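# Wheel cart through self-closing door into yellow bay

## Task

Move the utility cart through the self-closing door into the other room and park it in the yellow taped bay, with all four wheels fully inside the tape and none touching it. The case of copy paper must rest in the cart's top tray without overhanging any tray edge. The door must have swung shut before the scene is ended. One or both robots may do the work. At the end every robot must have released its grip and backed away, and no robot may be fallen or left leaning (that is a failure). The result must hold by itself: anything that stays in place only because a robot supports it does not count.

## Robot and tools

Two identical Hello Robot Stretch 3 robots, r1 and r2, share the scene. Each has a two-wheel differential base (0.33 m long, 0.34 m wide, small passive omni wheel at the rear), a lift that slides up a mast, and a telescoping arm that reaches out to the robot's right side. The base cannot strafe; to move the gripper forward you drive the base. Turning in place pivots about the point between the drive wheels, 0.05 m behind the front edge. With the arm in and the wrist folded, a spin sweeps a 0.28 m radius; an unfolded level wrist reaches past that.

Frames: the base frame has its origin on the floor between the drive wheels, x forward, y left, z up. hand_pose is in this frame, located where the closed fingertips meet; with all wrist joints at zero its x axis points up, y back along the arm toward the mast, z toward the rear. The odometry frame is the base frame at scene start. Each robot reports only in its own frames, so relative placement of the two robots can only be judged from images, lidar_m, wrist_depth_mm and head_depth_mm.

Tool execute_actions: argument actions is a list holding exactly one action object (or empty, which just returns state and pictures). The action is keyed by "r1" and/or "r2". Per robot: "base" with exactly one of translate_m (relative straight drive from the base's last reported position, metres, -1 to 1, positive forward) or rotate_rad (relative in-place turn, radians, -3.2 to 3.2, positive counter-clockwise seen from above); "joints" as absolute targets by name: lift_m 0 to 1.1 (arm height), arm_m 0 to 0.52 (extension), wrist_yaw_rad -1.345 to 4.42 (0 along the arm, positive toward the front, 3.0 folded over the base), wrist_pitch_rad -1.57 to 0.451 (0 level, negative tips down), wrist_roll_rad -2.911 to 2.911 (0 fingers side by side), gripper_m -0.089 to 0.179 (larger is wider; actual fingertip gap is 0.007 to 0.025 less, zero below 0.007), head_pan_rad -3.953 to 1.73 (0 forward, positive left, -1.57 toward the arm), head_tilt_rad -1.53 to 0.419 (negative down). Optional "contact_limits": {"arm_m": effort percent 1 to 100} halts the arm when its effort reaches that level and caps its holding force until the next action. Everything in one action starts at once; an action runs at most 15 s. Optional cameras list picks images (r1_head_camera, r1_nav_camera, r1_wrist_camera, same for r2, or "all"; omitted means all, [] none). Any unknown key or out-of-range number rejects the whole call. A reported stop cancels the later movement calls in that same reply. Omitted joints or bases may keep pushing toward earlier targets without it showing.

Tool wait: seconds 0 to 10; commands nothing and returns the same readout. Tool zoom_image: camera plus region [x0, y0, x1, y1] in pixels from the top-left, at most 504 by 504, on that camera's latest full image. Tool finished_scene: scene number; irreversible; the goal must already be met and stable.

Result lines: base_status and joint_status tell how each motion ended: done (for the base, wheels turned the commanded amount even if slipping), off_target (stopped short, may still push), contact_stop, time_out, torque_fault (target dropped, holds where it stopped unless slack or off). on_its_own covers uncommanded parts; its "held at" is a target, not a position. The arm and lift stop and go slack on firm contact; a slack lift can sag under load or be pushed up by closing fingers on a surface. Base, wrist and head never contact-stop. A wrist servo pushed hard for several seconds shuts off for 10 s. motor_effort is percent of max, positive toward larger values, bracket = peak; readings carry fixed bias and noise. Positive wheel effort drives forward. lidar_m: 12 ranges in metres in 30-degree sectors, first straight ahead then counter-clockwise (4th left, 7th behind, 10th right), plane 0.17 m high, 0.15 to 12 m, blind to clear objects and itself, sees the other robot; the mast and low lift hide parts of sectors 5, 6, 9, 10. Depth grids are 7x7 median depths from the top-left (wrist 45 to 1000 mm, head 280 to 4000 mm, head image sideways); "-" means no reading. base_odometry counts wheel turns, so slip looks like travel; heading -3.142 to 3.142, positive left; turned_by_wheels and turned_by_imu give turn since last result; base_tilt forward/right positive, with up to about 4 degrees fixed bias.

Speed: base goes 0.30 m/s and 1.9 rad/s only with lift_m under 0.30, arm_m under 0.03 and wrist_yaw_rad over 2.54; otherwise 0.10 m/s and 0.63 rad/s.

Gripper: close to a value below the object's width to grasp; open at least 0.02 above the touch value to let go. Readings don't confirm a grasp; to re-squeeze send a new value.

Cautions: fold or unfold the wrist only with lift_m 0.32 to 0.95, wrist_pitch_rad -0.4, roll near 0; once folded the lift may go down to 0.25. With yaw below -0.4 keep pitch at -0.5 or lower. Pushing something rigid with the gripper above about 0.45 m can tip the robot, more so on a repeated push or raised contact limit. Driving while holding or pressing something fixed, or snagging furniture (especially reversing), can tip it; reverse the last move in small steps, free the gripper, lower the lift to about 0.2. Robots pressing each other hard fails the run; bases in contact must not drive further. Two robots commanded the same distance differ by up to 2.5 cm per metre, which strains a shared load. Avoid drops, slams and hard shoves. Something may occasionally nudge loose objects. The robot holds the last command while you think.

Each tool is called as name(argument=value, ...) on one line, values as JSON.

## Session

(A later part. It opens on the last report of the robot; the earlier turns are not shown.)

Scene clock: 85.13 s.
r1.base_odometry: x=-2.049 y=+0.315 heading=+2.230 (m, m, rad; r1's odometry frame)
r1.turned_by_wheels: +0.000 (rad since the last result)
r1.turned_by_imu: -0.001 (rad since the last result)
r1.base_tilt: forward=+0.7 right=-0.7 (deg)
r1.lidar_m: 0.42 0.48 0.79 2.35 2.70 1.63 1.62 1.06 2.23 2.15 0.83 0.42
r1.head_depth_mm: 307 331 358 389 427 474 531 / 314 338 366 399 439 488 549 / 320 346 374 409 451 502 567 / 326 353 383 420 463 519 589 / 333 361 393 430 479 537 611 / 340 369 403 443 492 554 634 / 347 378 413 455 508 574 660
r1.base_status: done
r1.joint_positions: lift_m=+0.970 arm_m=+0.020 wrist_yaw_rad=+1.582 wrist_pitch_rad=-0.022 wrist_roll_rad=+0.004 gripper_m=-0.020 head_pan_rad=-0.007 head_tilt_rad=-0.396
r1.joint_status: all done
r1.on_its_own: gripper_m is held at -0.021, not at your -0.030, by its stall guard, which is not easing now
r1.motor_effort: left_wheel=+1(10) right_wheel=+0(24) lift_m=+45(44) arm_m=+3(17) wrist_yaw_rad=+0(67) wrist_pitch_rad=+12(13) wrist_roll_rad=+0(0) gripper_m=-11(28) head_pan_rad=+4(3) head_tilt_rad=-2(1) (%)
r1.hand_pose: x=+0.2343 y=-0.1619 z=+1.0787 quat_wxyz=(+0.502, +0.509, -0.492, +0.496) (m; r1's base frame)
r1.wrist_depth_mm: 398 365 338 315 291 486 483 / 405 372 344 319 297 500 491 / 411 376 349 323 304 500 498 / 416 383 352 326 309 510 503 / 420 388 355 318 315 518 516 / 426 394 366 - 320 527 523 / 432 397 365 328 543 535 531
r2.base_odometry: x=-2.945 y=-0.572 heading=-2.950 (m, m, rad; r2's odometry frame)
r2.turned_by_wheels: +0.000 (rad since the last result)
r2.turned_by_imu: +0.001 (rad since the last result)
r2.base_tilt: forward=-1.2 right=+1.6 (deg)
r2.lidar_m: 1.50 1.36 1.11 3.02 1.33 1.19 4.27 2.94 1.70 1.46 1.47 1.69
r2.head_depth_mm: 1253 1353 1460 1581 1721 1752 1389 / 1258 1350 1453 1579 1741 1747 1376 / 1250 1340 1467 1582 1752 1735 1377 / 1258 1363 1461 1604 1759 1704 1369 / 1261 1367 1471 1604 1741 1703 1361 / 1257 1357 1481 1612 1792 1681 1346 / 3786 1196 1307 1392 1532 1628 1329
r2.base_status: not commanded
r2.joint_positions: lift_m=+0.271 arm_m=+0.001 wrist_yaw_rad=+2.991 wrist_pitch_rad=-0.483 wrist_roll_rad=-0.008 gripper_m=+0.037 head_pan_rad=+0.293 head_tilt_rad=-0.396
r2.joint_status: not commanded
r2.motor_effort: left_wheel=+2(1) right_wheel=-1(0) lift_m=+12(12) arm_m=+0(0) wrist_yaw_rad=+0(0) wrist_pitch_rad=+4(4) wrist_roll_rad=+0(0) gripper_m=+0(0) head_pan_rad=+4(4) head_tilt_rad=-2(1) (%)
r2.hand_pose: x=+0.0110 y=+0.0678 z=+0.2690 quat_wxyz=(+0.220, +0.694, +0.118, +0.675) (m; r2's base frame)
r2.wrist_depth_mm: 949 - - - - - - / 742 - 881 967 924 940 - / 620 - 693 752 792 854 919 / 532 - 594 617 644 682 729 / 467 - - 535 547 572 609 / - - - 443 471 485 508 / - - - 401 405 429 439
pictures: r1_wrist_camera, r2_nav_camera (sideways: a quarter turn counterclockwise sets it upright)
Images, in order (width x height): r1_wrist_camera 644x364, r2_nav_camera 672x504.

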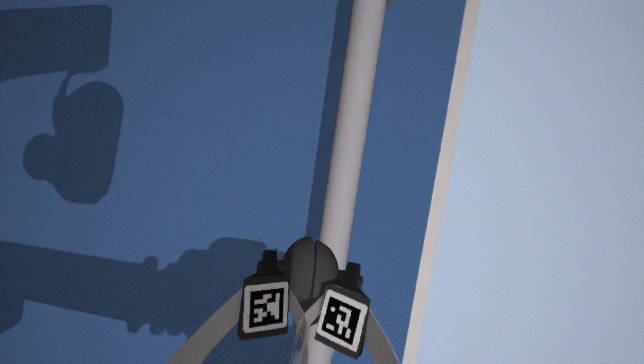

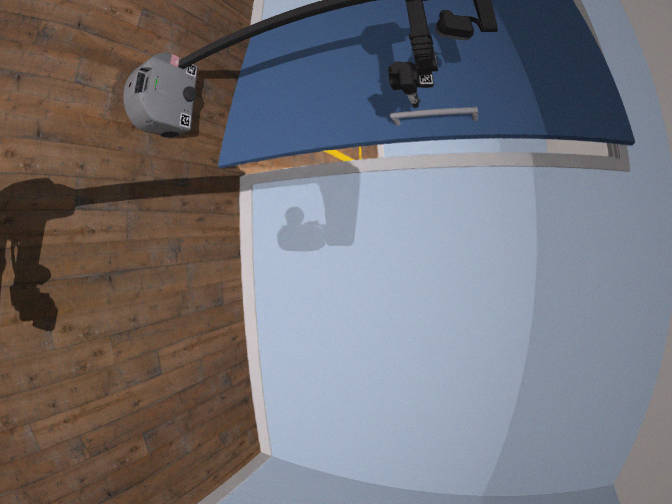

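execute_actions(actions=[{"r1":{"joints":{"gripper_m":0.1,"arm_m":0.065}},"r2":{"base":{"translate_m":1}}}], cameras=[])

execute_actions(actions=[{"r1":{"base":{"translate_m":0.325}},"r2":{"base":{"translate_m":0.22}}}], cameras=[])

execute_actions(actions=[{"r1":{"joints":{"gripper_m":-0.04}},"r2":{"base":{"rotate_rad":1.75},"joints":{"head_pan_rad":0,"head_tilt_rad":-0.7}}}], cameras=["r1_wrist_camera"])

execute_actions(actions=[{"r1":{"base":{"translate_m":-0.18}},"r2":{"base":{"translate_m":0.3}}}], cameras=[])

execute_actions(actions=[{"r1":{"base":{"translate_m":-0.12},"joints":{"arm_m":0.02}}}], cameras=[])

execute_actions(actions=[{"r1":{"base":{"translate_m":-0.12},"joints":{"arm_m":0.0,"wrist_yaw_rad":1.75}}}], cameras=["r1_wrist_camera","r2_nav_camera"])

Scene clock: 107.97 s.
r1.base_odometry: x=-2.049 y=+0.315 heading=+2.230 (m, m, rad; r1's odometry frame)
r1.turned_by_wheels: +0.000 (rad since the last result)
r1.turned_by_imu: -0.002 (rad since the last result)
r1.base_tilt: forward=+0.7 right=-0.7 (deg)
r1.lidar_m: 0.59 0.62 0.84 2.35 2.69 1.64 1.62 3.02 2.23 0.78 0.84 0.61
r1.head_depth_mm: 466 503 546 594 655 730 826 / 466 502 544 595 655 730 822 / 466 502 545 594 654 729 823 / 465 501 543 593 654 727 820 / 465 501 543 593 652 728 820 / 464 501 542 593 654 726 821 / 464 499 542 592 653 725 821
r1.base_status: not commanded
r1.joint_positions: lift_m=+0.970 arm_m=+0.065 wrist_yaw_rad=+1.582 wrist_pitch_rad=-0.022 wrist_roll_rad=+0.004 gripper_m=+0.100 head_pan_rad=-0.007 head_tilt_rad=-0.396
r1.joint_status: all done
r1.motor_effort: left_wheel=+2(2) right_wheel=+0(1) lift_m=+44(45) arm_m=+6(5) wrist_yaw_rad=+0(0) wrist_pitch_rad=+12(12) wrist_roll_rad=+0(0) gripper_m=+0(82) head_pan_rad=+3(4) head_tilt_rad=-1(1) (%)
r1.hand_pose: x=+0.2343 y=-0.2067 z=+1.0787 quat_wxyz=(+0.502, +0.509, -0.492, +0.496) (m; r1's base frame)
r1.wrist_depth_mm: 514 509 505 496 489 492 481 / 517 518 511 504 493 497 490 / 531 530 521 512 503 504 493 / 538 534 527 522 514 512 505 / 549 544 533 533 521 516 515 / 556 553 539 539 522 526 521 / 563 562 553 548 529 530 526
r2.base_odometry: x=-3.927 y=-0.763 heading=-2.950 (m, m, rad; r2's odometry frame)
r2.turned_by_wheels: +0.000 (rad since the last result)
r2.turned_by_imu: +0.001 (rad since the last result)
r2.base_tilt: forward=-1.2 right=+1.8 (deg)
r2.lidar_m: 0.55 0.55 0.63 1.10 0.91 2.05 5.22 2.44 1.40 1.21 1.10 0.63
r2.head_depth_mm: 422 455 491 532 584 646 724 / 423 455 491 533 587 648 726 / 423 457 491 536 586 649 727 / 425 457 494 537 589 650 729 / 425 458 494 538 589 652 733 / 425 458 494 540 593 656 734 / 427 459 497 539 592 659 735
r2.base_status: done
r2.joint_positions: lift_m=+0.271 arm_m=+0.001 wrist_yaw_rad=+2.991 wrist_pitch_rad=-0.483 wrist_roll_rad=-0.008 gripper_m=+0.037 head_pan_rad=+0.293 head_tilt_rad=-0.396
r2.joint_status: not commanded
r2.motor_effort: left_wheel=+1(12) right_wheel=-2(4) lift_m=+12(12) arm_m=-1(0) wrist_yaw_rad=+0(1) wrist_pitch_rad=+4(4) wrist_roll_rad=+0(0) gripper_m=+1(0) head_pan_rad=+3(4) head_tilt_rad=-2(1) (%)
r2.hand_pose: x=+0.0110 y=+0.0678 z=+0.2690 quat_wxyz=(+0.220, +0.694, +0.118, +0.675) (m; r2's base frame)
r2.wrist_depth_mm: 647 - - - 782 586 474 / 698 - 869 952 799 608 484 / 625 - 689 748 770 622 497 / 525 - 592 614 638 626 506 / 469 - - 539 550 559 506 / - - - 440 471 489 494 / - - - 403 405 426 444
pictures: none
No camera images: the call's "cameras" was empty. Leave "cameras" out to get every camera's image.

Scene clock: 112.17 s.
r1.base_odometry: x=-2.249 y=+0.572 heading=+2.230 (m, m, rad; r1's odometry frame)
r1.turned_by_wheels: +0.000 (rad since the last result)
r1.turned_by_imu: +0.000 (rad since the last result)
r1.base_tilt: forward=+0.7 right=-0.7 (deg)
r1.lidar_m: 0.27 0.28 0.38 1.06 2.69 1.96 1.94 3.03 2.23 0.84 0.38 0.28
r1.head_depth_mm: - - - - - 293 328 / - - - - - 292 327 / - - - - - 292 327 / - - - - - 292 326 / - - - - - 291 327 / - - - - - 291 326 / - - - - - 293 325
r1.base_status: done
r1.joint_positions: lift_m=+0.970 arm_m=+0.065 wrist_yaw_rad=+1.582 wrist_pitch_rad=-0.022 wrist_roll_rad=+0.004 gripper_m=+0.100 head_pan_rad=-0.007 head_tilt_rad=-0.396
r1.joint_status: not commanded
r1.motor_effort: left_wheel=+2(6) right_wheel=+0(7) lift_m=+44(45) arm_m=+6(6) wrist_yaw_rad=+0(0) wrist_pitch_rad=+12(12) wrist_roll_rad=+0(0) gripper_m=+0(0) head_pan_rad=+4(3) head_tilt_rad=-2(1) (%)
r1.hand_pose: x=+0.2343 y=-0.2067 z=+1.0787 quat_wxyz=(+0.502, +0.509, -0.492, +0.496) (m; r1's base frame)
r1.wrist_depth_mm: 188 187 186 182 181 175 165 / 192 190 188 117 184 170 168 / 195 194 191 117 187 172 171 / 198 196 195 120 190 174 184 / 201 199 197 121 193 177 187 / 205 202 200 124 197 179 190 / 207 206 204 127 200 182 195
r2.base_odometry: x=-4.143 y=-0.805 heading=-2.949 (m, m, rad; r2's odometry frame)
r2.turned_by_wheels: +0.000 (rad since the last result)
r2.turned_by_imu: +0.001 (rad since the last result)
r2.base_tilt: forward=-1.1 right=+1.7 (deg)
r2.lidar_m: 0.34 0.34 0.39 0.68 1.12 2.26 2.72 2.32 1.33 1.15 0.67 0.39
r2.head_depth_mm: - - 286 304 333 368 412 / - - 287 304 333 370 413 / - - 287 305 335 370 415 / - - 286 306 335 371 416 / - - 287 306 336 371 417 / - - 287 307 337 372 417 / - - 288 307 337 373 419
r2.base_status: done
r2.joint_positions: lift_m=+0.271 arm_m=+0.001 wrist_yaw_rad=+2.991 wrist_pitch_rad=-0.483 wrist_roll_rad=-0.008 gripper_m=+0.037 head_pan_rad=+0.293 head_tilt_rad=-0.396
r2.joint_status: not commanded
r2.motor_effort: left_wheel=+1(12) right_wheel=-2(3) lift_m=+11(12) arm_m=+0(0) wrist_yaw_rad=+1(0) wrist_pitch_rad=+4(4) wrist_roll_rad=+0(0) gripper_m=+0(0) head_pan_rad=+3(4) head_tilt_rad=-1(1) (%)
r2.hand_pose: x=+0.0110 y=+0.0678 z=+0.2690 quat_wxyz=(+0.220, +0.694, +0.118, +0.675) (m; r2's base frame)
r2.wrist_depth_mm: 950 - - 741 492 371 292 / 738 - 852 777 515 382 300 / 623 - 698 709 529 390 307 / 524 - 590 616 547 406 314 / 472 - - 537 516 415 324 / - - - 444 472 415 334 / - - - 403 407 414 339
pictures: none
No camera images: the call's "cameras" was empty. Leave "cameras" out to get every camera's image.

Scene clock: 114.43 s.
r1.base_odometry: x=-2.249 y=+0.572 heading=+2.230 (m, m, rad; r1's odometry frame)
r1.turned_by_wheels: +0.000 (rad since the last result)
r1.turned_by_imu: -0.001 (rad since the last result)
r1.base_tilt: forward=+0.7 right=-0.7 (deg)
r1.lidar_m: 0.27 0.28 0.38 1.06 2.68 1.95 1.94 3.02 2.23 0.97 0.38 0.28
r1.head_depth_mm: - - - - - 292 327 / - - - - - 292 327 / - - - - - 291 326 / - - - - - 293 325 / - - - - - 293 325 / - - - - - 293 325 / - - - - - 292 325
r1.base_status: not commanded
r1.joint_positions: lift_m=+0.970 arm_m=+0.065 wrist_yaw_rad=+1.574 wrist_pitch_rad=-0.022 wrist_roll_rad=+0.004 gripper_m=-0.037 head_pan_rad=-0.007 head_tilt_rad=-0.396
r1.joint_status: all done
r1.motor_effort: left_wheel=+1(2) right_wheel=-4(6) lift_m=+44(44) arm_m=+5(6) wrist_yaw_rad=+7(6) wrist_pitch_rad=+12(12) wrist_roll_rad=+0(0) gripper_m=-6(97) head_pan_rad=+4(4) head_tilt_rad=-2(0) (%)
r1.hand_pose: x=+0.2343 y=-0.2089 z=+1.0787 quat_wxyz=(+0.504, +0.507, -0.494, +0.494) (m; r1's base frame)
r1.wrist_depth_mm: 187 185 184 115 181 170 167 / 189 188 187 114 184 171 169 / 193 192 190 118 187 172 181 / 195 195 193 118 189 175 185 / 199 198 196 121 193 177 188 / 202 200 199 121 195 180 192 / 206 204 202 124 197 182 195
r2.base_odometry: x=-4.143 y=-0.805 heading=-1.200 (m, m, rad; r2's odometry frame)
r2.turned_by_wheels: +1.750 (rad since the last result)
r2.turned_by_imu: +1.712 (rad since the last result)
r2.base_tilt: forward=-1.1 right=+1.8 (deg)
r2.lidar_m: 0.96 3.63 2.26 5.43 1.82 1.23 1.15 0.53 0.36 0.34 0.34 0.44
r2.head_depth_mm: 673 711 698 718 718 724 724 / 954 767 965 969 971 977 980 / 1322 1322 1472 1473 1495 1305 1167 / 2483 717 2546 2061 1579 1356 1158 / 697 3362 2568 1958 1417 1353 1150 / 831 3377 2681 1985 1491 1339 1144 / 3032 3386 2638 1980 1587 1322 1139
r2.base_status: done
r2.joint_positions: lift_m=+0.271 arm_m=+0.001 wrist_yaw_rad=+2.991 wrist_pitch_rad=-0.483 wrist_roll_rad=-0.008 gripper_m=+0.037 head_pan_rad=+0.007 head_tilt_rad=-0.692
r2.joint_status: all done
r2.motor_effort: left_wheel=-3(13) right_wheel=+1(7) lift_m=+12(11) arm_m=+0(1) wrist_yaw_rad=-1(0) wrist_pitch_rad=+4(4) wrist_roll_rad=+0(0) gripper_m=+0(0) head_pan_rad=-4(29) head_tilt_rad=-3(19) (%)
r2.hand_pose: x=+0.0110 y=+0.0678 z=+0.2690 quat_wxyz=(+0.220, +0.694, +0.118, +0.675) (m; r2's base frame)
r2.wrist_depth_mm: 938 - - - - - - / 752 - 869 955 - - - / 622 - 689 748 790 849 918 / 527 - 593 614 641 678 736 / 468 - - 532 549 575 597 / - - - 446 473 486 510 / - - - 400 405 427 444
pictures: r1_wrist_camera
Images, in order (width x height): r1_wrist_camera 644x364.

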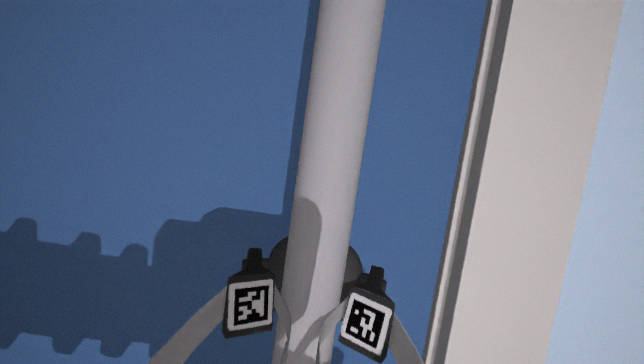

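Scene clock: 117.67 s.
r1.base_odometry: x=-2.138 y=+0.430 heading=+2.231 (m, m, rad; r1's odometry frame)
r1.turned_by_wheels: +0.000 (rad since the last result)
r1.turned_by_imu: -0.001 (rad since the last result)
r1.base_tilt: forward=+0.7 right=-0.7 (deg)
r1.lidar_m: 0.30 0.33 0.54 1.77 2.69 1.78 1.77 3.02 2.23 0.68 0.36 0.30
r1.head_depth_mm: - - - - 288 313 351 / - - - - 291 321 362 / - - - - 296 330 373 / - - - 284 304 340 386 / - - - 287 312 350 399 / - - - 291 321 361 412 / - - - 296 329 373 428
r1.base_status: done
r1.joint_positions: lift_m=+0.970 arm_m=+0.065 wrist_yaw_rad=+1.693 wrist_pitch_rad=-0.021 wrist_roll_rad=+0.004 gripper_m=-0.023 head_pan_rad=-0.007 head_tilt_rad=-0.396
r1.joint_status: not commanded
r1.on_its_own: wrist_yaw_rad is held at +1.669, not at your +1.570, by its stall guard, which is still easing; gripper_m is held at -0.024, not at your -0.040, by its stall guard, which is not easing now
r1.motor_effort: left_wheel=+4(9) right_wheel=-8(22) lift_m=+45(44) arm_m=+5(5) wrist_yaw_rad=-20(56) wrist_pitch_rad=+11(12) wrist_roll_rad=+0(0) gripper_m=-20(27) head_pan_rad=+3(2) head_tilt_rad=-1(2) (%)
r1.hand_pose: x=+0.2324 y=-0.1785 z=+1.0789 quat_wxyz=(+0.474, +0.535, -0.463, +0.524) (m; r1's base frame)
r1.wrist_depth_mm: 270 239 212 114 170 161 322 / 272 242 215 115 175 164 327 / 275 243 217 117 176 167 330 / 279 246 217 120 177 335 331 / 282 248 220 120 178 343 337 / 283 250 230 121 178 351 341 / 286 259 223 124 178 355 345
r2.base_odometry: x=-4.034 y=-1.085 heading=-1.200 (m, m, rad; r2's odometry frame)
r2.turned_by_wheels: +0.000 (rad since the last result)
r2.turned_by_imu: +0.000 (rad since the last result)
r2.base_tilt: forward=-1.2 right=+1.7 (deg)
r2.lidar_m: 0.45 0.68 2.13 5.44 2.28 1.55 1.45 0.49 0.33 0.31 0.31 0.40
r2.head_depth_mm: 2924 3362 2883 2120 1629 659 660 / 340 393 2610 2106 1656 1376 893 / 1272 893 476 538 1517 1330 1165 / 416 1928 550 1964 1580 1288 1131 / 2819 3211 2441 2040 1611 1345 1147 / 2777 3091 485 2005 1560 1181 1117 / 2695 701 471 1859 1555 1153 1115
r2.base_status: done
r2.joint_positions: lift_m=+0.271 arm_m=+0.001 wrist_yaw_rad=+2.991 wrist_pitch_rad=-0.483 wrist_roll_rad=-0.008 gripper_m=+0.037 head_pan_rad=+0.007 head_tilt_rad=-0.692
r2.joint_status: not commanded
r2.motor_effort: left_wheel=-4(12) right_wheel=+0(4) lift_m=+11(12) arm_m=-1(1) wrist_yaw_rad=+1(1) wrist_pitch_rad=+4(4) wrist_roll_rad=+0(0) gripper_m=+0(0) head_pan_rad=-4(4) head_tilt_rad=-3(2) (%)
r2.hand_pose: x=+0.0110 y=+0.0678 z=+0.2690 quat_wxyz=(+0.220, +0.694, +0.118, +0.675) (m; r2's base frame)
r2.wrist_depth_mm: 947 - - - - - - / 738 - 878 930 - - - / 626 - 698 750 790 847 564 / 529 - 590 613 646 650 523 / 469 - - 523 544 569 527 / - - - 445 475 488 504 / - - - 399 411 428 444
pictures: none
No camera images: the call's "cameras" was empty. Leave "cameras" out to get every camera's image.

Scene clock: 119.83 s.
r1.base_odometry: x=-2.065 y=+0.335 heading=+2.231 (m, m, rad; r1's odometry frame)
r1.turned_by_wheels: +0.000 (rad since the last result)
r1.turned_by_imu: +0.000 (rad since the last result)
r1.base_tilt: forward=+0.7 right=-0.7 (deg)
r1.lidar_m: 0.30 0.36 0.69 2.25 2.70 1.66 1.65 3.03 2.23 0.75 0.71 0.30
r1.head_depth_mm: - - - - 289 314 351 / - - - - 296 328 369 / - - - 286 309 345 390 / - - - 293 324 362 413 / - - 285 304 339 382 437 / - - 291 318 356 404 468 / - - 300 334 375 428 501
r1.base_status: done
r1.joint_positions: lift_m=+0.970 arm_m=+0.020 wrist_yaw_rad=+1.680 wrist_pitch_rad=-0.020 wrist_roll_rad=+0.004 gripper_m=-0.023 head_pan_rad=-0.007 head_tilt_rad=-0.396
r1.joint_status: all done
r1.on_its_own: wrist_yaw_rad is held at +1.669, not at your +1.570, by its stall guard, which is not easing now; gripper_m is held at -0.024, not at your -0.040, by its stall guard, which is not easing now
r1.motor_effort: left_wheel=+3(5) right_wheel=-10(22) lift_m=+45(44) arm_m=-3(11) wrist_yaw_rad=-9(38) wrist_pitch_rad=+11(11) wrist_roll_rad=+0(0) gripper_m=-20(22) head_pan_rad=+5(4) head_tilt_rad=-2(1) (%)
r1.hand_pose: x=+0.2328 y=-0.1375 z=+1.0790 quat_wxyz=(+0.477, +0.532, -0.467, +0.521) (m; r1's base frame)
r1.wrist_depth_mm: 338 275 229 114 169 153 427 / 341 276 231 115 172 153 436 / 344 278 231 117 173 156 438 / 345 279 233 119 174 159 447 / 346 281 233 121 175 162 452 / 352 285 246 121 173 464 454 / 353 293 235 124 172 473 461
r2.base_odometry: x=-4.034 y=-1.085 heading=-1.200 (m, m, rad; r2's odometry frame)
r2.turned_by_wheels: +0.000 (rad since the last result)
r2.turned_by_imu: +0.000 (rad since the last result)
r2.base_tilt: forward=-1.2 right=+1.7 (deg)
r2.lidar_m: 0.46 0.72 2.13 5.46 2.28 1.55 1.45 0.49 0.33 0.31 0.31 0.40
r2.head_depth_mm: 2947 3308 2916 2133 1641 659 658 / 1282 3246 2836 2108 1664 1367 895 / 824 1131 1508 1868 1650 1372 1167 / 478 567 693 895 1259 1324 1159 / 359 407 470 562 702 955 1125 / 429 518 2326 2006 1606 1312 1143 / 2724 2994 2521 1975 1312 1160 1110
r2.base_status: not commanded
r2.joint_positions: lift_m=+0.271 arm_m=+0.001 wrist_yaw_rad=+2.991 wrist_pitch_rad=-0.483 wrist_roll_rad=-0.008 gripper_m=+0.037 head_pan_rad=+0.007 head_tilt_rad=-0.692
r2.joint_status: not commanded
r2.motor_effort: left_wheel=-4(4) right_wheel=+1(1) lift_m=+12(11) arm_m=-1(1) wrist_yaw_rad=+0(0) wrist_pitch_rad=+4(4) wrist_roll_rad=-1(0) gripper_m=+0(0) head_pan_rad=-4(4) head_tilt_rad=-3(3) (%)
r2.hand_pose: x=+0.0110 y=+0.0678 z=+0.2690 quat_wxyz=(+0.220, +0.694, +0.118, +0.675) (m; r2's base frame)
r2.wrist_depth_mm: 953 - - - - - - / 744 - 875 943 - - 739 / 627 - 696 736 793 685 559 / 525 - 594 614 645 657 548 / 468 - - 530 548 565 584 / - - - 441 470 492 512 / - - - 404 406 427 445
pictures: none
No camera images: the call's "cameras" was empty. Leave "cameras" out to get every camera's image.

Scene clock: 122.07 s.
r1.base_odometry: x=-1.991 y=+0.240 heading=+2.232 (m, m, rad; r1's odometry frame)
r1.turned_by_wheels: +0.001 (rad since the last result)
r1.turned_by_imu: +0.004 (rad since the last result)
r1.base_tilt: forward=+0.8 right=-0.8 (deg)
r1.lidar_m: 0.28 0.38 0.94 2.59 2.71 1.54 1.53 3.02 2.23 2.15 0.76 0.28
r1.head_depth_mm: - - - - - 290 - / - - - - 284 302 354 / - - - - 295 329 372 / - - - 288 316 355 406 / - - 286 303 340 386 446 / - - 293 326 368 422 497 / - 288 313 352 401 467 560
r1.base_status: done
r1.joint_positions: lift_m=+0.970 arm_m=+0.000 wrist_yaw_rad=+1.819 wrist_pitch_rad=-0.019 wrist_roll_rad=+0.004 gripper_m=-0.023 head_pan_rad=-0.007 head_tilt_rad=-0.396
r1.joint_status: wrist_yaw_rad off_target (ended at +1.819, target +1.750); the others done
r1.on_its_own: gripper_m is held at -0.021, not at your -0.040, by its stall guard, which is still easing; right_wheel is at rest, and its effort (-24) is outside its rest range (-18 to +18); wrist_yaw_rad is at rest, and its effort (-56) is outside its rest range (-12 to +12)
r1.motor_effort: left_wheel=+7(7) right_wheel=-24(25) lift_m=+45(45) arm_m=+7(15) wrist_yaw_rad=-56(54) wrist_pitch_rad=+11(11) wrist_roll_rad=+0(0) gripper_m=-9(27) head_pan_rad=+4(4) head_tilt_rad=-1(1) (%)
r1.hand_pose: x=+0.2265 y=-0.0817 z=+1.0793 quat_wxyz=(+0.439, +0.563, -0.429, +0.553) (m; r1's base frame)
r1.wrist_depth_mm: 811 479 296 115 168 138 136 / 819 475 293 118 167 137 491 / 837 467 292 120 166 137 496 / 827 457 288 121 165 136 509 / 851 455 287 123 165 136 514 / 867 449 319 123 164 139 519 / 880 485 281 127 158 142 523
r2.base_odometry: x=-4.034 y=-1.085 heading=-1.200 (m, m, rad; r2's odometry frame)
r2.turned_by_wheels: +0.000 (rad since the last result)
r2.turned_by_imu: +0.000 (rad since the last result)
r2.base_tilt: forward=-1.0 right=+1.8 (deg)
r2.lidar_m: 0.58 0.53 2.13 5.46 2.29 1.54 1.45 0.49 0.33 0.31 0.31 0.40
r2.head_depth_mm: 2953 3276 2885 2125 1626 658 660 / 1281 3216 2841 2083 1654 1373 894 / 1025 1263 1537 1860 1634 1366 1166 / 769 893 1071 1318 1545 1358 1161 / 615 693 795 929 1108 1284 1153 / 513 564 629 712 816 999 1137 / 437 474 530 611 1466 1267 1135
r2.base_status: not commanded
r2.joint_positions: lift_m=+0.271 arm_m=+0.001 wrist_yaw_rad=+2.991 wrist_pitch_rad=-0.483 wrist_roll_rad=-0.008 gripper_m=+0.037 head_pan_rad=+0.007 head_tilt_rad=-0.692
r2.joint_status: not commanded
r2.motor_effort: left_wheel=-4(4) right_wheel=+1(0) lift_m=+12(12) arm_m=-1(1) wrist_yaw_rad=+0(0) wrist_pitch_rad=+4(4) wrist_roll_rad=+0(0) gripper_m=+0(0) head_pan_rad=-3(4) head_tilt_rad=-3(3) (%)
r2.hand_pose: x=+0.0110 y=+0.0678 z=+0.2690 quat_wxyz=(+0.220, +0.694, +0.118, +0.675) (m; r2's base frame)
r2.wrist_depth_mm: 936 - - - - - - / 750 - 881 945 - 726 724 / 623 - 708 739 789 680 632 / 524 - 590 614 647 665 715 / 471 - - 542 548 564 556 / - - - 441 472 488 505 / - - - 402 407 427 441
pictures: r1_wrist_camera, r2_nav_camera (sideways: a quarter turn counterclockwise sets it upright)
Images, in order (width x height): r1_wrist_camera 644x364, r2_nav_camera 672x504.

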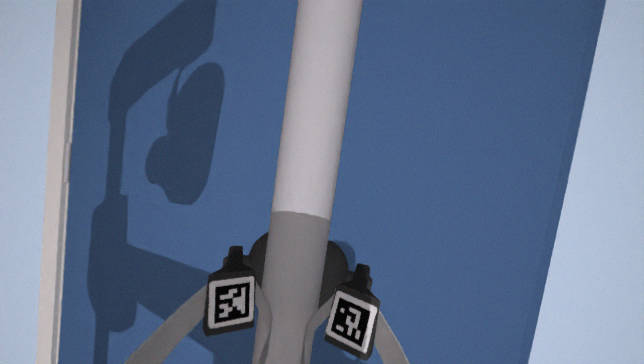

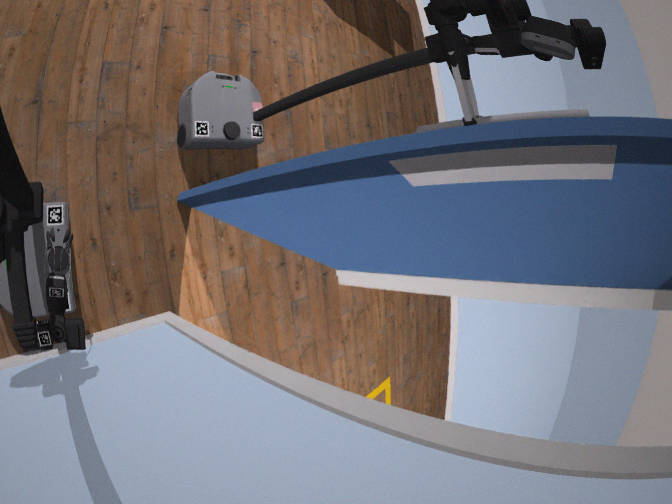

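A bit more, then r2 enters.

execute_actions(actions=[{"r1":{"base":{"translate_m":-0.07},"joints":{"wrist_yaw_rad":2.1}},"r2":{"base":{"translate_m":0.3},"joints":{"lift_m":0.32}}}], cameras=[])

execute_actions(actions=[{"r2":{"base":{"translate_m":0.3}}}], cameras=["r2_nav_camera"])

execute_actions(actions=[{"r1":{"joints":{"gripper_m":0.12}}}], cameras=[])

execute_actions(actions=[{"r1":{"base":{"translate_m":-0.7}}}], cameras=["r1_nav_camera","r2_nav_camera"])

Scene clock: 135.53 s.
r1.base_odometry: x=-1.948 y=+0.185 heading=+2.232 (m, m, rad; r1's odometry frame)
r1.turned_by_wheels: +0.000 (rad since the last result)
r1.turned_by_imu: +0.000 (rad since the last result)
r1.base_tilt: forward=+1.0 right=-0.7 (deg)
r1.lidar_m: 0.23 0.33 1.06 2.59 2.71 1.47 1.46 3.00 2.23 2.15 0.55 0.21
r1.head_depth_mm: - - - - - - - / - - - - - - - / - - - - - - - / - - - - - 288 312 / - - - - 286 310 362 / - - - - 303 352 424 / - - - 298 342 409 508
r1.base_status: done
r1.joint_positions: lift_m=+0.970 arm_m=-0.001 wrist_yaw_rad=+2.167 wrist_pitch_rad=-0.014 wrist_roll_rad=+0.004 gripper_m=-0.020 head_pan_rad=-0.007 head_tilt_rad=-0.396
r1.joint_status: wrist_yaw_rad off_target (ended at +2.167, target +2.100)
r1.on_its_own: wrist_yaw_rad is held at +2.156, not at your +2.100, by its stall guard, which is not easing now; gripper_m is held at -0.021, not at your -0.040, by its stall guard, which is not easing now; right_wheel is at rest, and its effort (-21) is outside its rest range (-18 to +18)
r1.motor_effort: left_wheel=+0(9) right_wheel=-21(27) lift_m=+44(44) arm_m=+9(9) wrist_yaw_rad=-9(66) wrist_pitch_rad=+7(11) wrist_roll_rad=+0(0) gripper_m=-20(23) head_pan_rad=+3(3) head_tilt_rad=-1(1) (%)
r1.hand_pose: x=+0.1904 y=-0.0006 z=+1.0807 quat_wxyz=(+0.335, +0.628, -0.327, +0.621) (m; r1's base frame)
r1.wrist_depth_mm: - - - 115 186 127 95 / - - - 117 182 124 94 / - - - 118 177 122 93 / - - - 121 173 120 91 / - - - 122 168 118 90 / - - - 122 160 116 89 / - - 737 125 150 114 88
r2.base_odometry: x=-3.925 y=-1.364 heading=-1.200 (m, m, rad; r2's odometry frame)
r2.turned_by_wheels: +0.000 (rad since the last result)
r2.turned_by_imu: +0.001 (rad since the last result)
r2.base_tilt: forward=-1.1 right=+1.7 (deg)
r2.lidar_m: 0.55 0.39 0.39 2.04 2.76 1.86 1.74 0.44 0.30 0.28 0.27 3.21
r2.head_depth_mm: 2653 2983 2922 2140 1674 1378 1179 / 941 1102 2595 2086 1667 1378 1175 / 770 919 1133 1423 1621 1365 1167 / 627 726 858 1043 1327 1352 1155 / 531 600 687 804 958 1205 1144 / 461 510 572 650 754 896 1069 / 406 445 492 549 621 710 833
r2.base_status: done
r2.joint_positions: lift_m=+0.319 arm_m=+0.001 wrist_yaw_rad=+2.991 wrist_pitch_rad=-0.483 wrist_roll_rad=-0.008 gripper_m=+0.037 head_pan_rad=+0.007 head_tilt_rad=-0.693
r2.joint_status: all done
r2.motor_effort: left_wheel=-4(12) right_wheel=+1(6) lift_m=+35(36) arm_m=-1(1) wrist_yaw_rad=+0(1) wrist_pitch_rad=+4(4) wrist_roll_rad=+0(0) gripper_m=+0(0) head_pan_rad=-4(4) head_tilt_rad=-2(2) (%)
r2.hand_pose: x=+0.0110 y=+0.0678 z=+0.3177 quat_wxyz=(+0.220, +0.694, +0.118, +0.675) (m; r2's base frame)
r2.wrist_depth_mm: - - - - - 359 328 / 839 - 987 964 740 384 353 / 704 - 776 769 637 415 384 / 595 - 660 687 674 463 417 / 510 523 - 576 571 507 461 / 470 - - 500 530 538 512 / - - - 448 458 479 502
pictures: none
No camera images: the call's "cameras" was empty. Leave "cameras" out to get every camera's image.

Scene clock: 139.77 s.
r1.base_odometry: x=-1.948 y=+0.185 heading=+2.232 (m, m, rad; r1's odometry frame)
r1.turned_by_wheels: +0.000 (rad since the last result)
r1.turned_by_imu: -0.001 (rad since the last result)
r1.base_tilt: forward=+1.0 right=-0.8 (deg)
r1.lidar_m: 0.23 0.33 1.06 2.59 2.69 1.47 1.46 3.00 2.22 2.15 1.06 0.21
r1.head_depth_mm: - - - - - - - / - - - - - - - / - - - - - - - / - - - - - 288 312 / - - - - 286 310 363 / - - - - 303 352 423 / - - - 298 342 409 508
r1.base_status: not commanded
r1.joint_positions: lift_m=+0.970 arm_m=-0.001 wrist_yaw_rad=+2.167 wrist_pitch_rad=-0.014 wrist_roll_rad=+0.004 gripper_m=-0.020 head_pan_rad=-0.007 head_tilt_rad=-0.396
r1.joint_status: not commanded
r1.on_its_own: wrist_yaw_rad is held at +2.156, not at your +2.100, by its stall guard, which is not easing now; gripper_m is held at -0.021, not at your -0.040, by its stall guard, which is not easing now; right_wheel is at rest, and its effort (-21) is outside its rest range (-18 to +18)
r1.motor_effort: left_wheel=+0(0) right_wheel=-21(21) lift_m=+44(44) arm_m=+9(9) wrist_yaw_rad=-9(9) wrist_pitch_rad=+8(7) wrist_roll_rad=+0(0) gripper_m=-20(20) head_pan_rad=+4(3) head_tilt_rad=-1(1) (%)
r1.hand_pose: x=+0.1904 y=-0.0006 z=+1.0807 quat_wxyz=(+0.335, +0.628, -0.327, +0.621) (m; r1's base frame)
r1.wrist_depth_mm: - - - 114 186 127 95 / - - - 117 182 124 94 / - - - 119 177 122 93 / - - - 121 172 120 92 / - - - 123 168 118 90 / - - - 122 159 115 89 / - - 747 125 150 113 88
r2.base_odometry: x=-3.816 y=-1.644 heading=-1.200 (m, m, rad; r2's odometry frame)
r2.turned_by_wheels: +0.000 (rad since the last result)
r2.turned_by_imu: +0.000 (rad since the last result)
r2.base_tilt: forward=-1.2 right=+1.7 (deg)
r2.lidar_m: 0.34 0.24 0.23 0.24 3.21 2.19 1.57 0.40 0.30 3.17 3.21 0.89
r2.head_depth_mm: 699 842 2884 2116 1692 1387 1185 / 585 737 891 1158 1631 1374 1176 / 456 546 674 881 1208 1367 1165 / 374 430 508 619 791 1096 1155 / 315 356 407 476 570 715 959 / 287 304 340 386 446 530 653 / - - 296 325 367 421 496
r2.base_status: done
r2.joint_positions: lift_m=+0.319 arm_m=+0.001 wrist_yaw_rad=+2.991 wrist_pitch_rad=-0.483 wrist_roll_rad=-0.008 gripper_m=+0.037 head_pan_rad=+0.007 head_tilt_rad=-0.693
r2.joint_status: not commanded
r2.motor_effort: left_wheel=-4(4) right_wheel=+1(4) lift_m=+35(35) arm_m=-1(0) wrist_yaw_rad=+0(0) wrist_pitch_rad=+4(4) wrist_roll_rad=+0(0) gripper_m=+0(0) head_pan_rad=-3(4) head_tilt_rad=-3(3) (%)
r2.hand_pose: x=+0.0110 y=+0.0678 z=+0.3177 quat_wxyz=(+0.220, +0.694, +0.118, +0.675) (m; r2's base frame)
r2.wrist_depth_mm: - - 298 272 248 229 214 / 842 - 336 297 273 250 230 / 702 - 377 334 298 271 250 / 587 - 426 370 331 299 272 / 512 524 - 432 369 333 301 / 471 - - 485 416 372 334 / - - - 453 451 427 377
pictures: r2_nav_camera (sideways: a quarter turn counterclockwise sets it upright)
Images, in order (width x height): r2_nav_camera 672x504.

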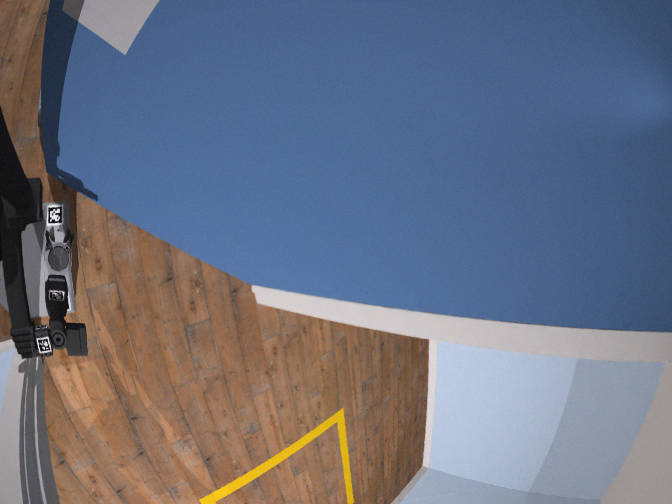

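Scene clock: 142.90 s.
r1.base_odometry: x=-1.948 y=+0.185 heading=+2.231 (m, m, rad; r1's odometry frame)
r1.turned_by_wheels: +0.000 (rad since the last result)
r1.turned_by_imu: -0.002 (rad since the last result)
r1.base_tilt: forward=+0.7 right=-0.7 (deg)
r1.lidar_m: 0.29 0.40 1.06 2.59 2.70 1.47 1.46 3.02 2.22 2.15 1.06 0.28
r1.head_depth_mm: - - - - - 290 329 / - - - - - - - / - - - 287 308 344 389 / - - 284 300 334 376 431 / - - 292 324 364 414 482 / - 288 315 352 400 461 546 / 285 306 341 385 443 520 634
r1.base_status: not commanded
r1.joint_positions: lift_m=+0.970 arm_m=+0.000 wrist_yaw_rad=+2.146 wrist_pitch_rad=-0.018 wrist_roll_rad=+0.004 gripper_m=+0.120 head_pan_rad=-0.007 head_tilt_rad=-0.396
r1.joint_status: all done
r1.on_its_own: wrist_yaw_rad is held at +2.156, not at your +2.100, by its stall guard, which is not easing now
r1.motor_effort: left_wheel=+0(6) right_wheel=+1(21) lift_m=+44(44) arm_m=+4(9) wrist_yaw_rad=+8(13) wrist_pitch_rad=+10(10) wrist_roll_rad=+0(0) gripper_m=-2(82) head_pan_rad=+5(4) head_tilt_rad=-2(1) (%)
r1.hand_pose: x=+0.1932 y=-0.0055 z=+1.0795 quat_wxyz=(+0.343, +0.626, -0.332, +0.617) (m; r1's base frame)
r1.wrist_depth_mm: - - - 465 277 181 152 / - - - 451 271 185 150 / - - - 432 154 184 149 / - - - 417 150 187 147 / - - 966 402 155 185 145 / - - 851 390 153 176 143 / - - 857 377 156 167 141
r2.base_odometry: x=-3.816 y=-1.644 heading=-1.200 (m, m, rad; r2's odometry frame)
r2.turned_by_wheels: +0.000 (rad since the last result)
r2.turned_by_imu: +0.000 (rad since the last result)
r2.base_tilt: forward=-1.1 right=+1.7 (deg)
r2.lidar_m: 0.28 0.19 0.18 0.18 0.23 2.19 1.56 0.39 0.30 3.16 3.22 0.89
r2.head_depth_mm: 698 840 2888 2128 1669 1382 1184 / 560 734 895 1157 1653 1370 1166 / 408 494 622 842 1204 1367 1162 / 321 372 441 541 698 986 1132 / - 304 341 398 477 598 796 / - - 293 316 363 427 521 / - - - - 300 332 387
r2.base_status: not commanded
r2.joint_positions: lift_m=+0.319 arm_m=+0.001 wrist_yaw_rad=+2.991 wrist_pitch_rad=-0.483 wrist_roll_rad=-0.008 gripper_m=+0.037 head_pan_rad=+0.007 head_tilt_rad=-0.693
r2.joint_status: not commanded
r2.motor_effort: left_wheel=-2(13) right_wheel=+0(3) lift_m=+35(35) arm_m=-1(1) wrist_yaw_rad=+1(1) wrist_pitch_rad=+5(4) wrist_roll_rad=+0(0) gripper_m=+0(0) head_pan_rad=-4(4) head_tilt_rad=-3(2) (%)
r2.hand_pose: x=+0.0110 y=+0.0677 z=+0.3177 quat_wxyz=(+0.220, +0.694, +0.118, +0.675) (m; r2's base frame)
r2.wrist_depth_mm: - - 230 213 199 187 176 / 840 - 255 234 218 202 190 / 693 - 286 261 240 223 207 / 599 - 320 293 268 246 228 / 511 529 - 344 301 275 254 / 472 - - 395 337 315 284 / - - - 441 426 366 326
pictures: none
No camera images: the call's "cameras" was empty. Leave "cameras" out to get every camera's image.

Scene clock: 150.87 s.
r1.base_odometry: x=-1.519 y=-0.368 heading=+2.231 (m, m, rad; r1's odometry frame)
r1.turned_by_wheels: +0.000 (rad since the last result)
r1.turned_by_imu: -0.004 (rad since the last result)
r1.base_tilt: forward=+0.7 right=-0.7 (deg)
r1.lidar_m: 0.95 1.27 2.08 2.59 0.96 0.79 4.30 3.01 2.22 2.14 2.04 1.50
r1.head_depth_mm: 1207 1299 1411 1530 1696 1637 1256 / 1194 1285 1393 1530 1233 1429 1323 / 785 838 907 1007 1110 1236 1302 / 830 902 980 1078 1201 1351 1342 / 874 959 1048 1163 1305 1482 1349 / 934 1022 1128 1258 1427 1575 1364 / 993 1095 1223 1390 1576 1673 1376
r1.base_status: done
r1.joint_positions: lift_m=+0.970 arm_m=+0.000 wrist_yaw_rad=+2.153 wrist_pitch_rad=-0.018 wrist_roll_rad=+0.004 gripper_m=+0.120 head_pan_rad=-0.007 head_tilt_rad=-0.396
r1.joint_status: not commanded
r1.on_its_own: wrist_yaw_rad is held at +2.156, not at your +2.100, by its stall guard, which is not easing now
r1.motor_effort: left_wheel=+1(4) right_wheel=+0(2) lift_m=+44(44) arm_m=+4(4) wrist_yaw_rad=+3(8) wrist_pitch_rad=+10(10) wrist_roll_rad=+0(0) gripper_m=-1(2) head_pan_rad=+3(4) head_tilt_rad=-1(2) (%)
r1.hand_pose: x=+0.1923 y=-0.0042 z=+1.0795 quat_wxyz=(+0.341, +0.627, -0.330, +0.618) (m; r1's base frame)
r1.wrist_depth_mm: - - - - - 877 749 / - - - - - 866 740 / - - - - - 842 - / - - - - - 838 - / - - - - - 795 - / - - - - - 798 - / - - - - - 778 -
r2.base_odometry: x=-3.816 y=-1.644 heading=-1.200 (m, m, rad; r2's odometry frame)
r2.turned_by_wheels: +0.000 (rad since the last result)
r2.turned_by_imu: +0.001 (rad since the last result)
r2.base_tilt: forward=-1.2 right=+1.6 (deg)
r2.lidar_m: 0.27 0.19 0.17 0.18 0.23 2.18 1.56 0.40 0.30 3.16 3.22 0.89
r2.head_depth_mm: 698 842 2845 2104 1685 1391 1183 / 560 733 890 1158 1656 1373 1168 / 405 490 618 838 1206 1365 1168 / 319 367 436 533 691 975 1135 / - 301 337 393 471 588 784 / - - 291 312 357 420 511 / - - - - 298 327 379
r2.base_status: not commanded
r2.joint_positions: lift_m=+0.319 arm_m=+0.001 wrist_yaw_rad=+2.991 wrist_pitch_rad=-0.483 wrist_roll_rad=-0.008 gripper_m=+0.037 head_pan_rad=+0.007 head_tilt_rad=-0.693
r2.joint_status: not commanded
r2.motor_effort: left_wheel=-1(0) right_wheel=+1(1) lift_m=+35(35) arm_m=-1(1) wrist_yaw_rad=+0(0) wrist_pitch_rad=+4(5) wrist_roll_rad=-1(0) gripper_m=+0(0) head_pan_rad=-4(4) head_tilt_rad=-3(3) (%)
r2.hand_pose: x=+0.0110 y=+0.0677 z=+0.3177 quat_wxyz=(+0.220, +0.694, +0.118, +0.675) (m; r2's base frame)
r2.wrist_depth_mm: - - 226 210 196 183 174 / 848 - 250 231 215 200 188 / 687 - 281 258 237 219 205 / 603 - 317 289 265 243 225 / 511 526 - 338 296 272 250 / 470 - - 383 335 310 280 / - - - 436 419 358 320
pictures: r1_nav_camera (sideways: a quarter turn counterclockwise sets it upright), r2_nav_camera (sideways: a quarter turn counterclockwise sets it upright)
Images, in order (width x height): r1_nav_camera 672x504, r2_nav_camera 672x504.

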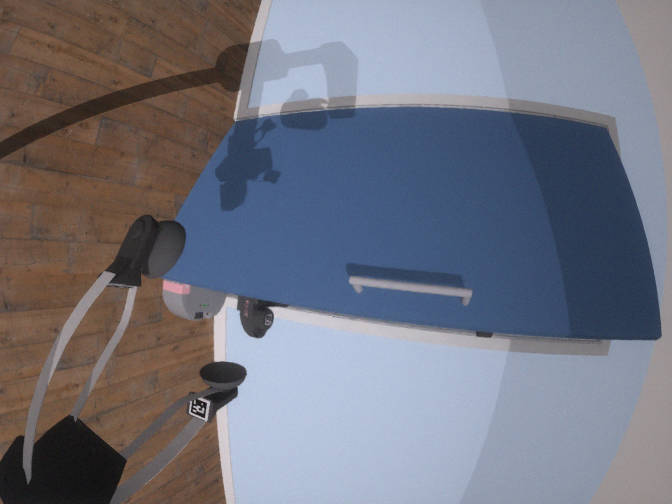

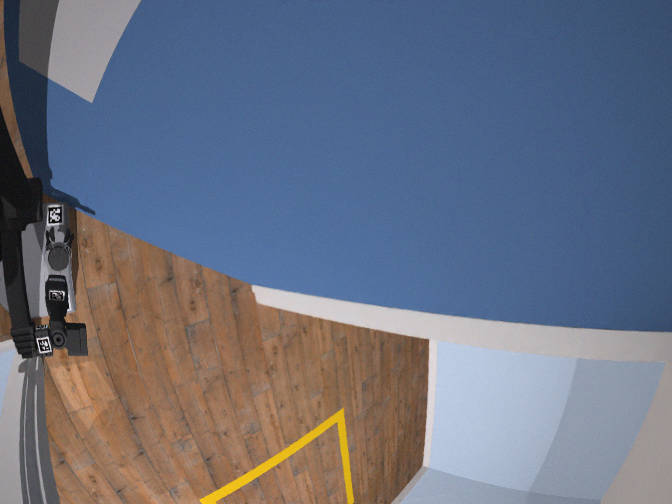

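execute_actions(actions=[{"r1":{"base":{"translate_m":-0.2},"joints":{"wrist_yaw_rad":1.57,"wrist_roll_rad":1.57}},"r2":{"base":{"rotate_rad":0.62}}}], cameras=[])

execute_actions(actions=[{"r1":{"base":{"translate_m":-1}},"r2":{"base":{"translate_m":1}}}], cameras=["r1_nav_camera"])

execute_actions(actions=[{"r1":{"base":{"translate_m":-0.9},"joints":{"head_tilt_rad":-0.6,"head_pan_rad":0.3}},"r2":{"base":{"rotate_rad":-0.5}}}], cameras=["r1_nav_camera","r1_head_camera"])

Scene clock: 163.87 s.
r1.base_odometry: x=-1.396 y=-0.526 heading=+2.231 (m, m, rad; r1's odometry frame)
r1.turned_by_wheels: +0.000 (rad since the last result)
r1.turned_by_imu: -0.002 (rad since the last result)
r1.base_tilt: forward=+0.7 right=-0.7 (deg)
r1.lidar_m: 1.19 1.55 2.36 2.60 0.72 0.61 4.11 2.99 2.21 2.14 2.22 1.71
r1.head_depth_mm: 1373 1475 1614 1761 1909 1612 1319 / 1347 1441 1549 1492 1855 1602 1324 / 988 1056 1151 1267 1397 1538 1338 / 1036 1122 1227 1344 1497 1604 1356 / 1093 1188 1300 1443 1610 1667 1356 / 1155 1261 1384 1543 1744 1692 1363 / 1222 1341 1484 1667 1888 1695 1366
r1.base_status: done
r1.joint_positions: lift_m=+0.970 arm_m=+0.000 wrist_yaw_rad=+1.573 wrist_pitch_rad=-0.018 wrist_roll_rad=+1.569 gripper_m=+0.120 head_pan_rad=-0.007 head_tilt_rad=-0.396
r1.joint_status: all done
r1.motor_effort: left_wheel=+1(2) right_wheel=+0(4) lift_m=+44(44) arm_m=+4(4) wrist_yaw_rad=-3(2) wrist_pitch_rad=+10(10) wrist_roll_rad=+0(2) gripper_m=+0(0) head_pan_rad=+4(4) head_tilt_rad=-1(1) (%)
r1.hand_pose: x=+0.2344 y=-0.1440 z=+1.0793 quat_wxyz=(+0.008, +0.708, -0.706, -0.006) (m; r1's base frame)
r1.wrist_depth_mm: - - - - - - - / - - - - - - - / - - - - - - - / - - - - - - - / - - - - - - - / - - - - - - - / - - - - - - -
r2.base_odometry: x=-3.816 y=-1.644 heading=-0.580 (m, m, rad; r2's odometry frame)
r2.turned_by_wheels: +0.620 (rad since the last result)
r2.turned_by_imu: +0.610 (rad since the last result)
r2.base_tilt: forward=-1.1 right=+1.8 (deg)
r2.lidar_m: 0.15 - 0.15 0.18 2.12 0.98 0.36 0.30 3.17 3.28 0.63 0.20
r2.head_depth_mm: - - - - 306 440 1073 / - - - - - 345 613 / - - - - - 305 430 / - - - - - - 341 / - - - - - - 305 / - - - - - - - / - - - - - - -
r2.base_status: done
r2.joint_positions: lift_m=+0.319 arm_m=+0.001 wrist_yaw_rad=+2.991 wrist_pitch_rad=-0.483 wrist_roll_rad=-0.008 gripper_m=+0.037 head_pan_rad=+0.007 head_tilt_rad=-0.693
r2.joint_status: not commanded
r2.motor_effort: left_wheel=-4(12) right_wheel=+1(4) lift_m=+35(34) arm_m=-1(1) wrist_yaw_rad=+0(0) wrist_pitch_rad=+4(4) wrist_roll_rad=-1(0) gripper_m=+0(0) head_pan_rad=-3(4) head_tilt_rad=-3(3) (%)
r2.hand_pose: x=+0.0110 y=+0.0677 z=+0.3177 quat_wxyz=(+0.220, +0.694, +0.118, +0.675) (m; r2's base frame)
r2.wrist_depth_mm: - - - 220 172 142 121 / 838 - 981 238 184 149 126 / 686 - 778 260 197 158 132 / 594 - 664 292 211 167 138 / 513 526 - 346 223 178 146 / 463 - - 344 233 190 154 / - - - 370 291 204 163
pictures: none
No camera images: the call's "cameras" was empty. Leave "cameras" out to get every camera's image.

Scene clock: 175.23 s.
r1.base_odometry: x=-0.782 y=-1.315 heading=+2.232 (m, m, rad; r1's odometry frame)
r1.turned_by_wheels: +0.000 (rad since the last result)
r1.turned_by_imu: -0.006 (rad since the last result)
r1.base_tilt: forward=+0.7 right=-0.8 (deg)
r1.lidar_m: 2.65 0.44 0.35 0.35 0.38 3.25 3.12 3.02 2.22 2.13 2.22 2.74
r1.head_depth_mm: 2224 2400 2574 2738 2068 1608 1320 / 2224 2419 2588 2771 2109 1629 1327 / 2259 2460 2658 2800 2103 1636 1343 / - - - 3034 2137 1656 1347 / - - - 3066 2167 1671 1352 / - - - 2787 2110 1684 1363 / 2205 2216 2240 2110 2113 1692 1374
r1.base_status: done
r1.joint_positions: lift_m=+0.970 arm_m=+0.000 wrist_yaw_rad=+1.573 wrist_pitch_rad=-0.018 wrist_roll_rad=+1.569 gripper_m=+0.120 head_pan_rad=-0.007 head_tilt_rad=-0.396
r1.joint_status: not commanded
r1.motor_effort: left_wheel=+2(4) right_wheel=+0(5) lift_m=+44(44) arm_m=+4(4) wrist_yaw_rad=-3(2) wrist_pitch_rad=+10(10) wrist_roll_rad=+0(0) gripper_m=+0(1) head_pan_rad=+4(4) head_tilt_rad=-1(1) (%)
r1.hand_pose: x=+0.2344 y=-0.1440 z=+1.0793 quat_wxyz=(+0.008, +0.708, -0.706, -0.006) (m; r1's base frame)
r1.wrist_depth_mm: - - - - - - - / - - - - - - - / - - - - - - - / - - - - - - - / - - - - - - - / - - - - - - - / - - - - - - -
r2.base_odometry: x=-2.980 y=-2.192 heading=-0.580 (m, m, rad; r2's odometry frame)
r2.turned_by_wheels: +0.000 (rad since the last result)
r2.turned_by_imu: -0.299 (rad since the last result)
r2.base_tilt: forward=-1.1 right=+1.6 (deg)
r2.lidar_m: 0.15 0.16 3.52 1.42 3.41 2.87 1.56 1.22 3.64 0.20 0.15 -
r2.head_depth_mm: - - - - - - - / - - - - - - - / - - - - - - - / - - - - - - - / - - - - - - - / - - - - - - 318 / - - - - - - 362
r2.base_status: done
r2.joint_positions: lift_m=+0.320 arm_m=+0.000 wrist_yaw_rad=+2.982 wrist_pitch_rad=-0.486 wrist_roll_rad=-0.008 gripper_m=+0.037 head_pan_rad=+0.005 head_tilt_rad=-0.697
r2.joint_status: not commanded
r2.motor_effort: left_wheel=-2(39) right_wheel=+10(37) lift_m=+27(35) arm_m=+0(2) wrist_yaw_rad=+5(13) wrist_pitch_rad=+5(6) wrist_roll_rad=+0(0) gripper_m=+0(2) head_pan_rad=-3(11) head_tilt_rad=-1(3) (%)
r2.hand_pose: x=+0.0129 y=+0.0671 z=+0.3175 quat_wxyz=(+0.224, +0.695, +0.116, +0.674) (m; r2's base frame)
r2.wrist_depth_mm: - - - - - - 202 / 829 - 993 - - 330 187 / 686 - 774 828 882 296 175 / 594 - 664 704 710 268 166 / 512 524 - 578 511 246 156 / 468 - - 494 379 226 149 / - - - 448 446 210 142
pictures: r1_nav_camera (sideways: a quarter turn counterclockwise sets it upright)
Images, in order (width x height): r1_nav_camera 672x504.

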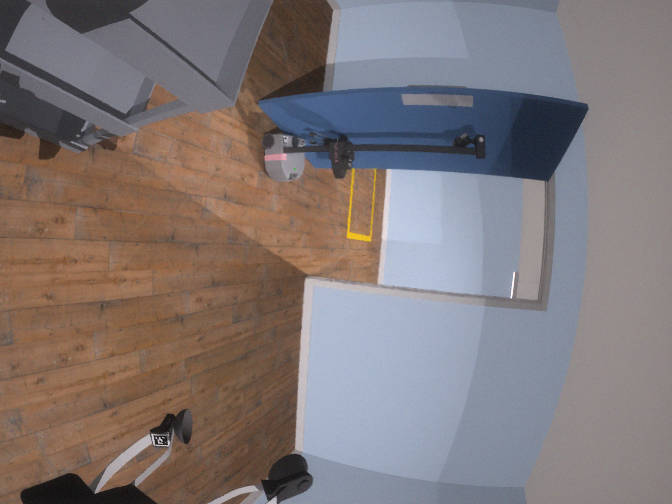

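Scene clock: 185.20 s.
r1.base_odometry: x=-0.230 y=-2.026 heading=+2.232 (m, m, rad; r1's odometry frame)
r1.turned_by_wheels: +0.000 (rad since the last result)
r1.turned_by_imu: -0.005 (rad since the last result)
r1.base_tilt: forward=+0.6 right=-0.7 (deg)
r1.lidar_m: 1.22 0.85 1.16 2.60 2.71 2.33 2.25 2.33 2.21 2.13 2.21 3.02
r1.head_depth_mm: - - 2824 2088 1660 1388 1184 / - - 2862 2120 1682 1389 1180 / - 3642 2759 2054 1686 1404 1192 / 2355 2522 1361 1493 1562 1392 1200 / 3199 1162 1135 1291 1215 1354 1206 / 3284 1015 1030 1306 1451 1433 1211 / 3388 962 1020 1369 1491 1436 1221
r1.base_status: done
r1.joint_positions: lift_m=+0.970 arm_m=+0.000 wrist_yaw_rad=+1.573 wrist_pitch_rad=-0.018 wrist_roll_rad=+1.569 gripper_m=+0.120 head_pan_rad=+0.293 head_tilt_rad=-0.593
r1.joint_status: all done
r1.motor_effort: left_wheel=+2(1) right_wheel=+0(5) lift_m=+44(44) arm_m=+4(4) wrist_yaw_rad=-2(2) wrist_pitch_rad=+10(10) wrist_roll_rad=+0(0) gripper_m=+0(0) head_pan_rad=+3(25) head_tilt_rad=-3(20) (%)
r1.hand_pose: x=+0.2344 y=-0.1440 z=+1.0793 quat_wxyz=(+0.008, +0.708, -0.706, -0.006) (m; r1's base frame)
r1.wrist_depth_mm: - - - - - - - / - - - - - - - / - - - - - - - / - - - - - - - / - - - - - - - / - - - - - - - / - - - - - - -
r2.base_odometry: x=-2.980 y=-2.192 heading=-1.080 (m, m, rad; r2's odometry frame)
r2.turned_by_wheels: -0.500 (rad since the last result)
r2.turned_by_imu: -0.470 (rad since the last result)
r2.base_tilt: forward=-1.1 right=+1.7 (deg)
r2.lidar_m: - - 0.15 0.19 1.42 3.31 2.86 1.44 1.22 0.57 0.15 -
r2.head_depth_mm: - - - - - - - / - - - - - - - / - - - - - - - / - - - - - - - / - - - - - - - / - - - - - - - / - - - - - - -
r2.base_status: done
r2.joint_positions: lift_m=+0.320 arm_m=+0.000 wrist_yaw_rad=+2.991 wrist_pitch_rad=-0.486 wrist_roll_rad=-0.008 gripper_m=+0.037 head_pan_rad=+0.001 head_tilt_rad=-0.699
r2.joint_status: not commanded
r2.motor_effort: left_wheel=+5(100) right_wheel=-1(7) lift_m=+27(27) arm_m=+0(0) wrist_yaw_rad=+0(6) wrist_pitch_rad=+5(5) wrist_roll_rad=+0(0) gripper_m=+0(0) head_pan_rad=-2(3) head_tilt_rad=+0(2) (%)
r2.hand_pose: x=+0.0110 y=+0.0674 z=+0.3175 quat_wxyz=(+0.221, +0.694, +0.119, +0.675) (m; r2's base frame)
r2.wrist_depth_mm: - - - 245 139 98 75 / 837 - 978 255 143 99 77 / 699 - 785 270 147 101 77 / 597 - 661 288 152 103 79 / 504 525 - 349 147 105 80 / 467 - - 279 143 108 81 / - - - 267 181 110 83
pictures: r1_head_camera (sideways: a quarter turn clockwise sets it upright), r1_nav_camera (sideways: a quarter turn counterclockwise sets it upright)
Images, in order (width x height): r1_head_camera 896x504, r1_nav_camera 672x504.

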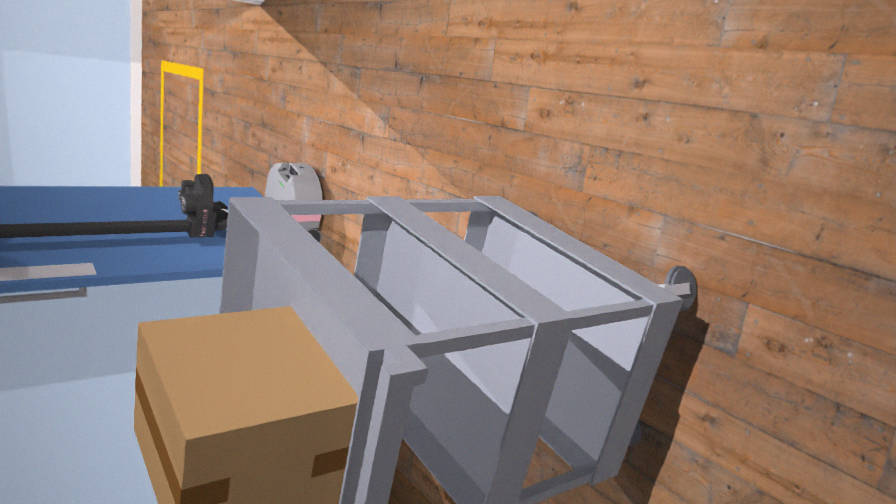

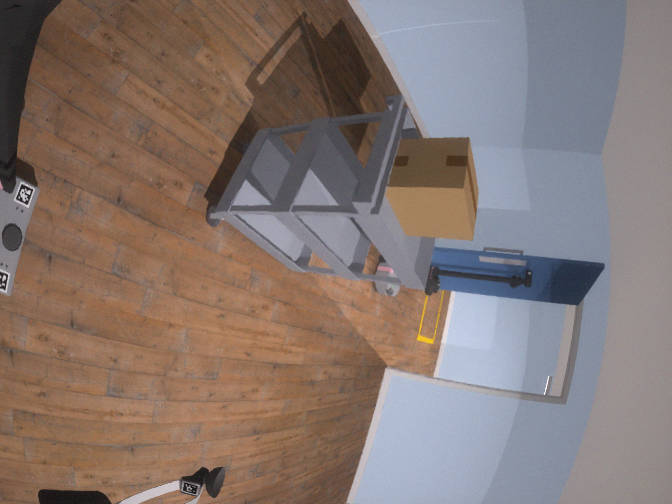

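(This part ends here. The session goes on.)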